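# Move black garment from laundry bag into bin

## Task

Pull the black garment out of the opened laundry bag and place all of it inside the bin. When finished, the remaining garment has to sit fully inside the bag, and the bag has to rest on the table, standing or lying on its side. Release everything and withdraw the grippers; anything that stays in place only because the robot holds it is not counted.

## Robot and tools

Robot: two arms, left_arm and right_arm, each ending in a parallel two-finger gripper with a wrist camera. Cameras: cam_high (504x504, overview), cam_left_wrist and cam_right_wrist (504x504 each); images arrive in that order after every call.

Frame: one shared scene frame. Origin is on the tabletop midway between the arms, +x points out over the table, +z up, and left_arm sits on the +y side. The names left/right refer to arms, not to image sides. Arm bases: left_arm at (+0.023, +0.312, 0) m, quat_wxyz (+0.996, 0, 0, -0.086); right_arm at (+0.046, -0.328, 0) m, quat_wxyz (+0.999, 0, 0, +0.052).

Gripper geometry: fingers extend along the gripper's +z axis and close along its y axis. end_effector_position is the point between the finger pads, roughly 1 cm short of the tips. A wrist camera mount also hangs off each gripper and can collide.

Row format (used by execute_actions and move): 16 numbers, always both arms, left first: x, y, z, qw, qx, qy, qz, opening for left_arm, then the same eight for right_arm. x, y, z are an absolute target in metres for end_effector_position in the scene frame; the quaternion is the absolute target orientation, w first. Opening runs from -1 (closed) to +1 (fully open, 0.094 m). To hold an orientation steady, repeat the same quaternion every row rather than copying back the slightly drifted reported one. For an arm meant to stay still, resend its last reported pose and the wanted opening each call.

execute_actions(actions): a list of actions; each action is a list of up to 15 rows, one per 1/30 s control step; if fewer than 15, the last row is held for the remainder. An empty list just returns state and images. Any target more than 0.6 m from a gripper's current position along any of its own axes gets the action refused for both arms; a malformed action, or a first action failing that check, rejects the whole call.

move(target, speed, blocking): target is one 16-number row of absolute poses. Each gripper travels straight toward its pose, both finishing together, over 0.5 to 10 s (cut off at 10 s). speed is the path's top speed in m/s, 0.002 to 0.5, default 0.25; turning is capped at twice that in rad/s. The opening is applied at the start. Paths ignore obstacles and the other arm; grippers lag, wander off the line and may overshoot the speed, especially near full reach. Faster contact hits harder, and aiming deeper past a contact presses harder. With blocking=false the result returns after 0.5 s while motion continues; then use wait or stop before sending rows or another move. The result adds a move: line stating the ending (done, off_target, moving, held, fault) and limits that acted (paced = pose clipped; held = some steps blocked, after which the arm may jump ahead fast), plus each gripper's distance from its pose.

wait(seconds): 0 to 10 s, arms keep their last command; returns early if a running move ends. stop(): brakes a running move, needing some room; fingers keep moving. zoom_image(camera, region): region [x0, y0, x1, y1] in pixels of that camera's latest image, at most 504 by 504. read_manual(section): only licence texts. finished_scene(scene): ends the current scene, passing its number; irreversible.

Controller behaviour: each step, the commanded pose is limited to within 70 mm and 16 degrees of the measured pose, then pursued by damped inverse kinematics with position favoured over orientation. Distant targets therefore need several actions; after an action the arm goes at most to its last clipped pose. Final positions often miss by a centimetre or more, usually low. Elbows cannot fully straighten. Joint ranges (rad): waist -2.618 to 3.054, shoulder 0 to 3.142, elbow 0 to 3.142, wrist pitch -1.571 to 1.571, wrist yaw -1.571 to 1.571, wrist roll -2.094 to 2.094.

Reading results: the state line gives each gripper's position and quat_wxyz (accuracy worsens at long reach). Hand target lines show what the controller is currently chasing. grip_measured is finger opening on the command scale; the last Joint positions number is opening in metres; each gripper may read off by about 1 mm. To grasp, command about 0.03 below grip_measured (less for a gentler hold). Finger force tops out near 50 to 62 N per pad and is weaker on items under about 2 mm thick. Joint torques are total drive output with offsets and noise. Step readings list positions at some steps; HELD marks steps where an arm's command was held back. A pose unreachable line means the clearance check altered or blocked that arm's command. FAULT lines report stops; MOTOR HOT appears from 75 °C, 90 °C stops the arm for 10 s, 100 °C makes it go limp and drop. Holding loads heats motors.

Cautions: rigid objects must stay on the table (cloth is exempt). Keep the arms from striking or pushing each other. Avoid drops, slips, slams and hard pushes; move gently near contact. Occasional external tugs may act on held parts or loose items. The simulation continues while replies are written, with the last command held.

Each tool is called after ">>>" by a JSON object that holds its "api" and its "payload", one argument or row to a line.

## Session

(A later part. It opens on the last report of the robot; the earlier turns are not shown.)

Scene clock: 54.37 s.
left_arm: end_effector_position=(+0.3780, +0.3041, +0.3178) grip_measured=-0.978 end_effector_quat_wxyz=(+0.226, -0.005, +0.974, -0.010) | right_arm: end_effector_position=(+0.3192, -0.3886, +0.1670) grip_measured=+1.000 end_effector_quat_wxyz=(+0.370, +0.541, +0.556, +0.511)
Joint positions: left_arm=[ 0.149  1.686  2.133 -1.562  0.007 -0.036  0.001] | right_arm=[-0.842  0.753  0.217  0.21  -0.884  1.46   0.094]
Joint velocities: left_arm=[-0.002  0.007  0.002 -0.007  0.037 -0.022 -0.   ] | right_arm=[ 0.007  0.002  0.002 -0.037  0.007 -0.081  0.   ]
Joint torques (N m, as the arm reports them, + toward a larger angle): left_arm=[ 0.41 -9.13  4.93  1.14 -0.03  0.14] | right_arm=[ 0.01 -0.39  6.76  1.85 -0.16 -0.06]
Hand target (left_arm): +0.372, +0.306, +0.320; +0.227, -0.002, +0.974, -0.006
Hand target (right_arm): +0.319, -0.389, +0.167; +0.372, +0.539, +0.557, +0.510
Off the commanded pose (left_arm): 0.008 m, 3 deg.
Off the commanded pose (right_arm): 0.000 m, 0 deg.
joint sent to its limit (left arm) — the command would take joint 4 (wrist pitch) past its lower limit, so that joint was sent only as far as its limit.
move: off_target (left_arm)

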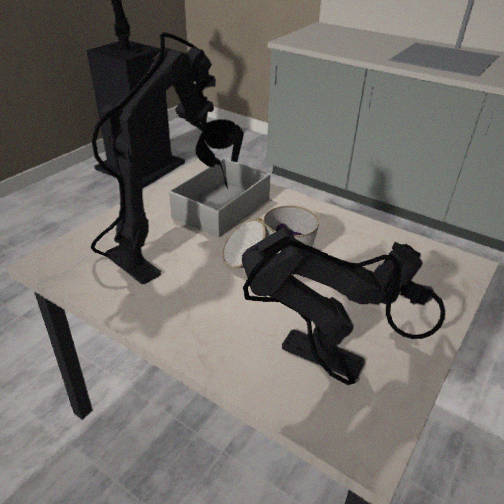

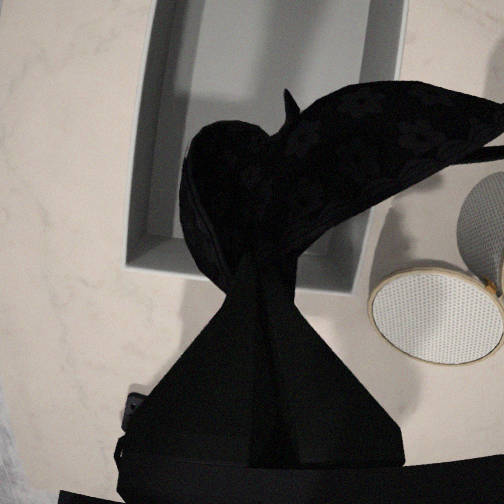

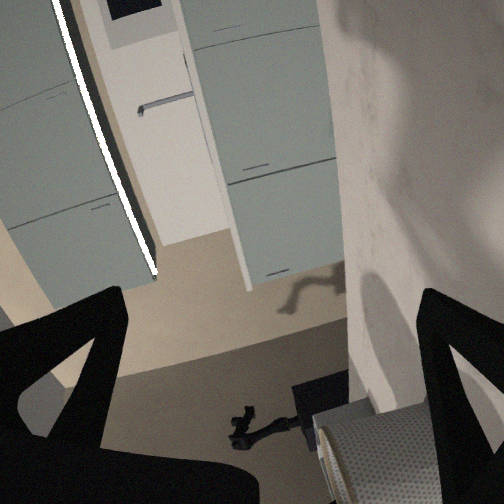

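Lower while yawing so the cup points along +x.

>>> {"api": "move", "payload": {
  "target": [0.38,0.305,0.08,0,-0.25,0.968,0,-1, 0.3192,-0.3886,0.167,0.372,0.539,0.557,0.51,1],
  "speed": 0.12
}}

>>> {"api": "move", "payload": {
  "target": [0.38,0.305,0.08,0,-0.25,0.968,0,-0.3, 0.3192,-0.3886,0.167,0.372,0.539,0.557,0.51,1]
}}

>>> {"api": "move", "payload": {
  "target": [0.36,0.305,0.27,0.17,0,0.985,0,-0.3, 0.3192,-0.3886,0.167,0.372,0.539,0.557,0.51,1]
}}

Scene clock: 62.40 s.
left_arm: end_effector_position=(+0.3737, +0.3036, +0.0826) grip_measured=-0.978 end_effector_quat_wxyz=(-0.005, -0.241, +0.970, +0.004) | right_arm: end_effector_position=(+0.3192, -0.3886, +0.1670) grip_measured=+1.000 end_effector_quat_wxyz=(+0.370, +0.541, +0.556, +0.511)
Joint positions: left_arm=[ 0.142  1.896  1.505 -1.192 -0.004 -0.517  0.001] | right_arm=[-0.842  0.753  0.217  0.21  -0.884  1.46   0.094]
Joint velocities: left_arm=[-0.002 -0.017 -0.002 -0.007  0.051  0.095  0.   ] | right_arm=[-0.012  0.002 -0.002  0.037 -0.037 -0.037  0.   ]
Joint torques (N m, as the arm reports them, + toward a larger angle): left_arm=[  0.54 -10.46   5.92   0.54   0.03  -0.1 ] | right_arm=[ 0.01 -0.39  6.76  1.85 -0.16 -0.06]
Hand target (left_arm): +0.376, +0.305, +0.080; -0.000, -0.250, +0.968, -0.000
Hand target (right_arm): +0.319, -0.389, +0.167; +0.372, +0.539, +0.557, +0.510
Off the commanded pose (left_arm): 0.007 m, 1 deg.
Off the commanded pose (right_arm): 0.000 m, 0 deg.
move: done

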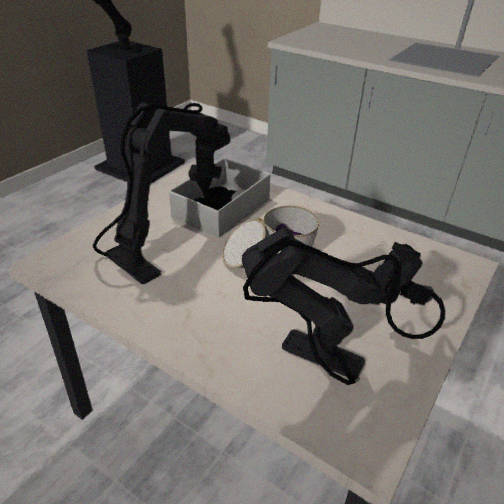

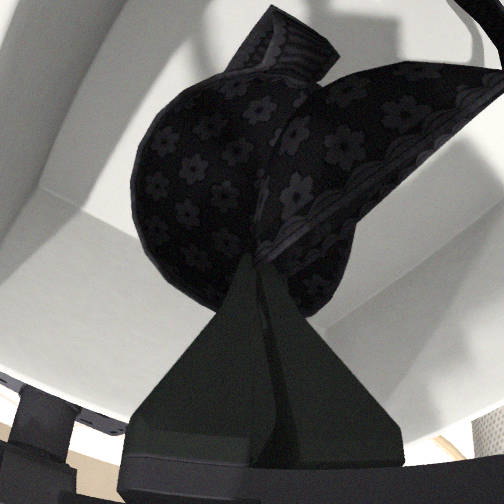

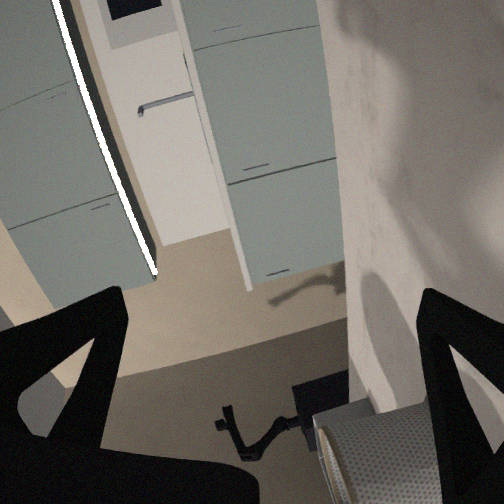

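Scene clock: 63.10 s.
left_arm: end_effector_position=(+0.3746, +0.3035, +0.0826) grip_measured=-0.303 end_effector_quat_wxyz=(-0.004, -0.242, +0.970, +0.003) | right_arm: end_effector_position=(+0.3192, -0.3886, +0.1670) grip_measured=+1.000 end_effector_quat_wxyz=(+0.370, +0.541, +0.556, +0.511)
Joint positions: left_arm=[ 0.142  1.896  1.505 -1.189 -0.004 -0.519  0.033] | right_arm=[-0.842  0.753  0.217  0.21  -0.884  1.461  0.094]
Joint velocities: left_arm=[-0.012 -0.012 -0.017  0.081 -0.007 -0.037 -0.001] | right_arm=[-0.007 -0.002 -0.002  0.007 -0.022  0.051  0.   ]
Joint torques (N m, as the arm reports them, + toward a larger angle): left_arm=[ 0.69 -9.38  7.43  0.45  0.04 -0.04] | right_arm=[ 0.   -0.38  6.76  1.85 -0.16 -0.06]
Hand target (left_arm): +0.380, +0.305, +0.080; +0.000, -0.250, +0.968, -0.000
Hand target (right_arm): +0.319, -0.389, +0.167; +0.372, +0.539, +0.557, +0.510
Off the commanded pose (left_arm): 0.006 m, 1 deg.
Off the commanded pose (right_arm): 0.000 m, 0 deg.
move: done

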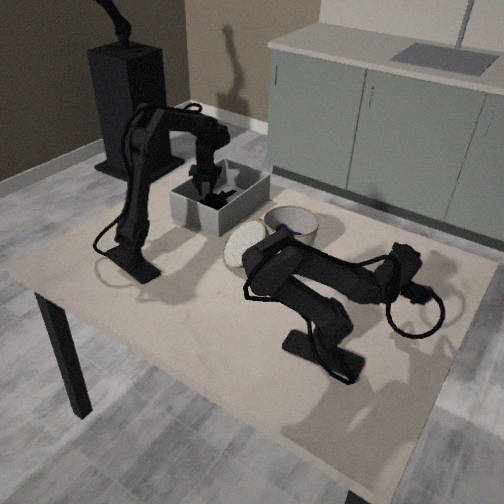

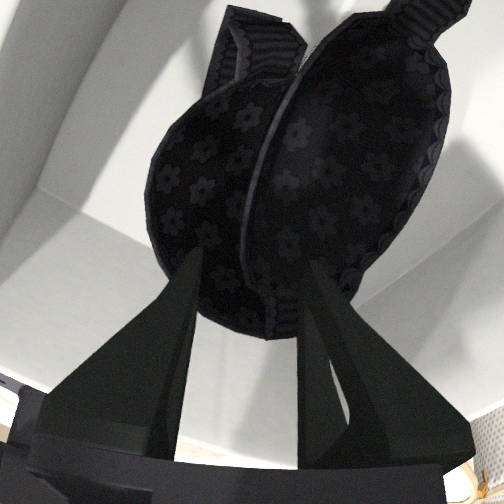

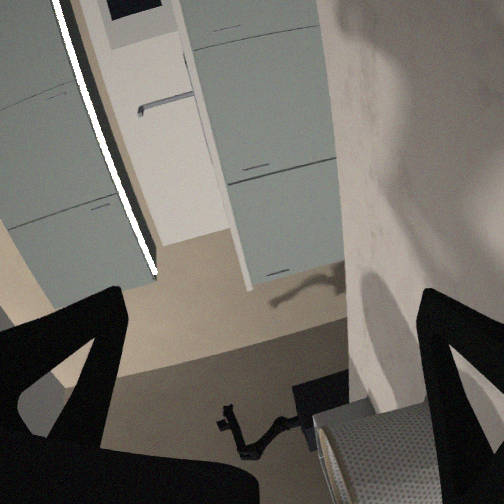

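Scene clock: 64.93 s.
left_arm: end_effector_position=(+0.3640, +0.3050, +0.2583) grip_measured=-0.303 end_effector_quat_wxyz=(+0.157, -0.003, +0.988, +0.004) | right_arm: end_effector_position=(+0.3192, -0.3886, +0.1670) grip_measured=+1.000 end_effector_quat_wxyz=(+0.370, +0.541, +0.556, +0.511)
Joint positions: left_arm=[ 0.137  1.639  1.861 -1.478 -0.02  -0.039  0.033] | right_arm=[-0.842  0.753  0.217  0.21  -0.884  1.461  0.094]
Joint velocities: left_arm=[-0.027  0.002 -0.002 -0.037  0.022 -0.037 -0.   ] | right_arm=[-0.012  0.002  0.002  0.037 -0.037  0.022  0.   ]
Joint torques (N m, as the arm reports them, + toward a larger angle): left_arm=[ 0.62 -8.56  9.24  0.79  0.19  0.12] | right_arm=[ 0.01 -0.39  6.76  1.85 -0.16 -0.07]
Hand target (left_arm): +0.363, +0.305, +0.270; +0.170, +0.000, +0.985, +0.000
Hand target (right_arm): +0.319, -0.389, +0.167; +0.372, +0.539, +0.557, +0.510
Off the commanded pose (left_arm): 0.012 m, 2 deg.
Off the commanded pose (right_arm): 0.000 m, 0 deg.
move: off_target (left_arm)

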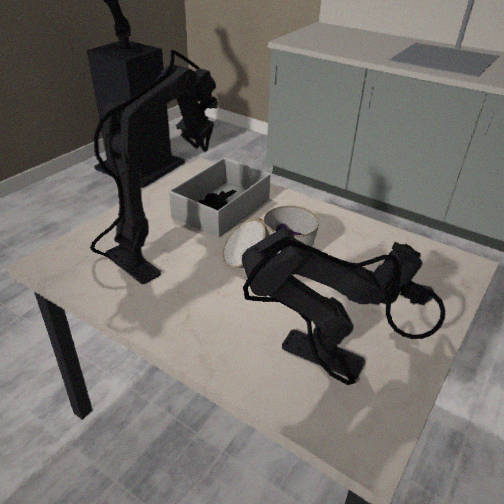

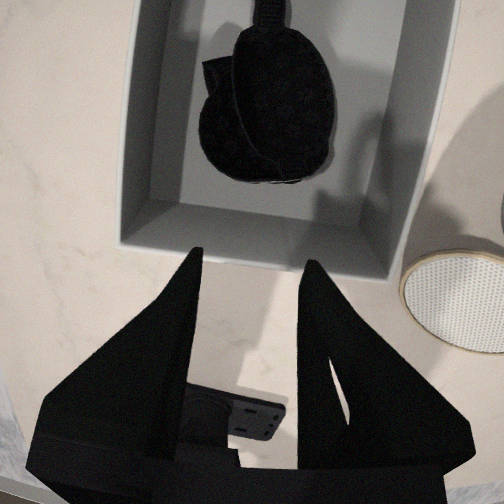

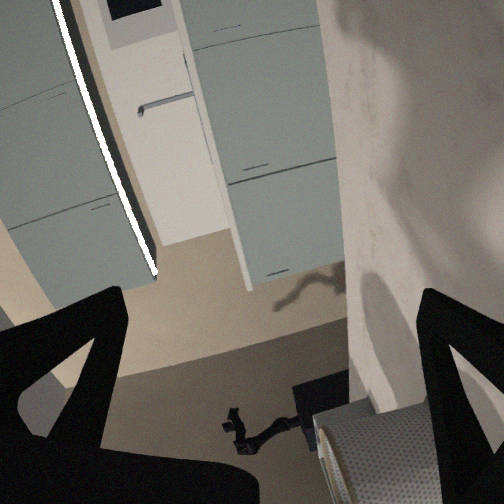

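>>> {"api": "finished_scene", "payload": {
  "scene": 2
}}

The scene is finished: the task was done.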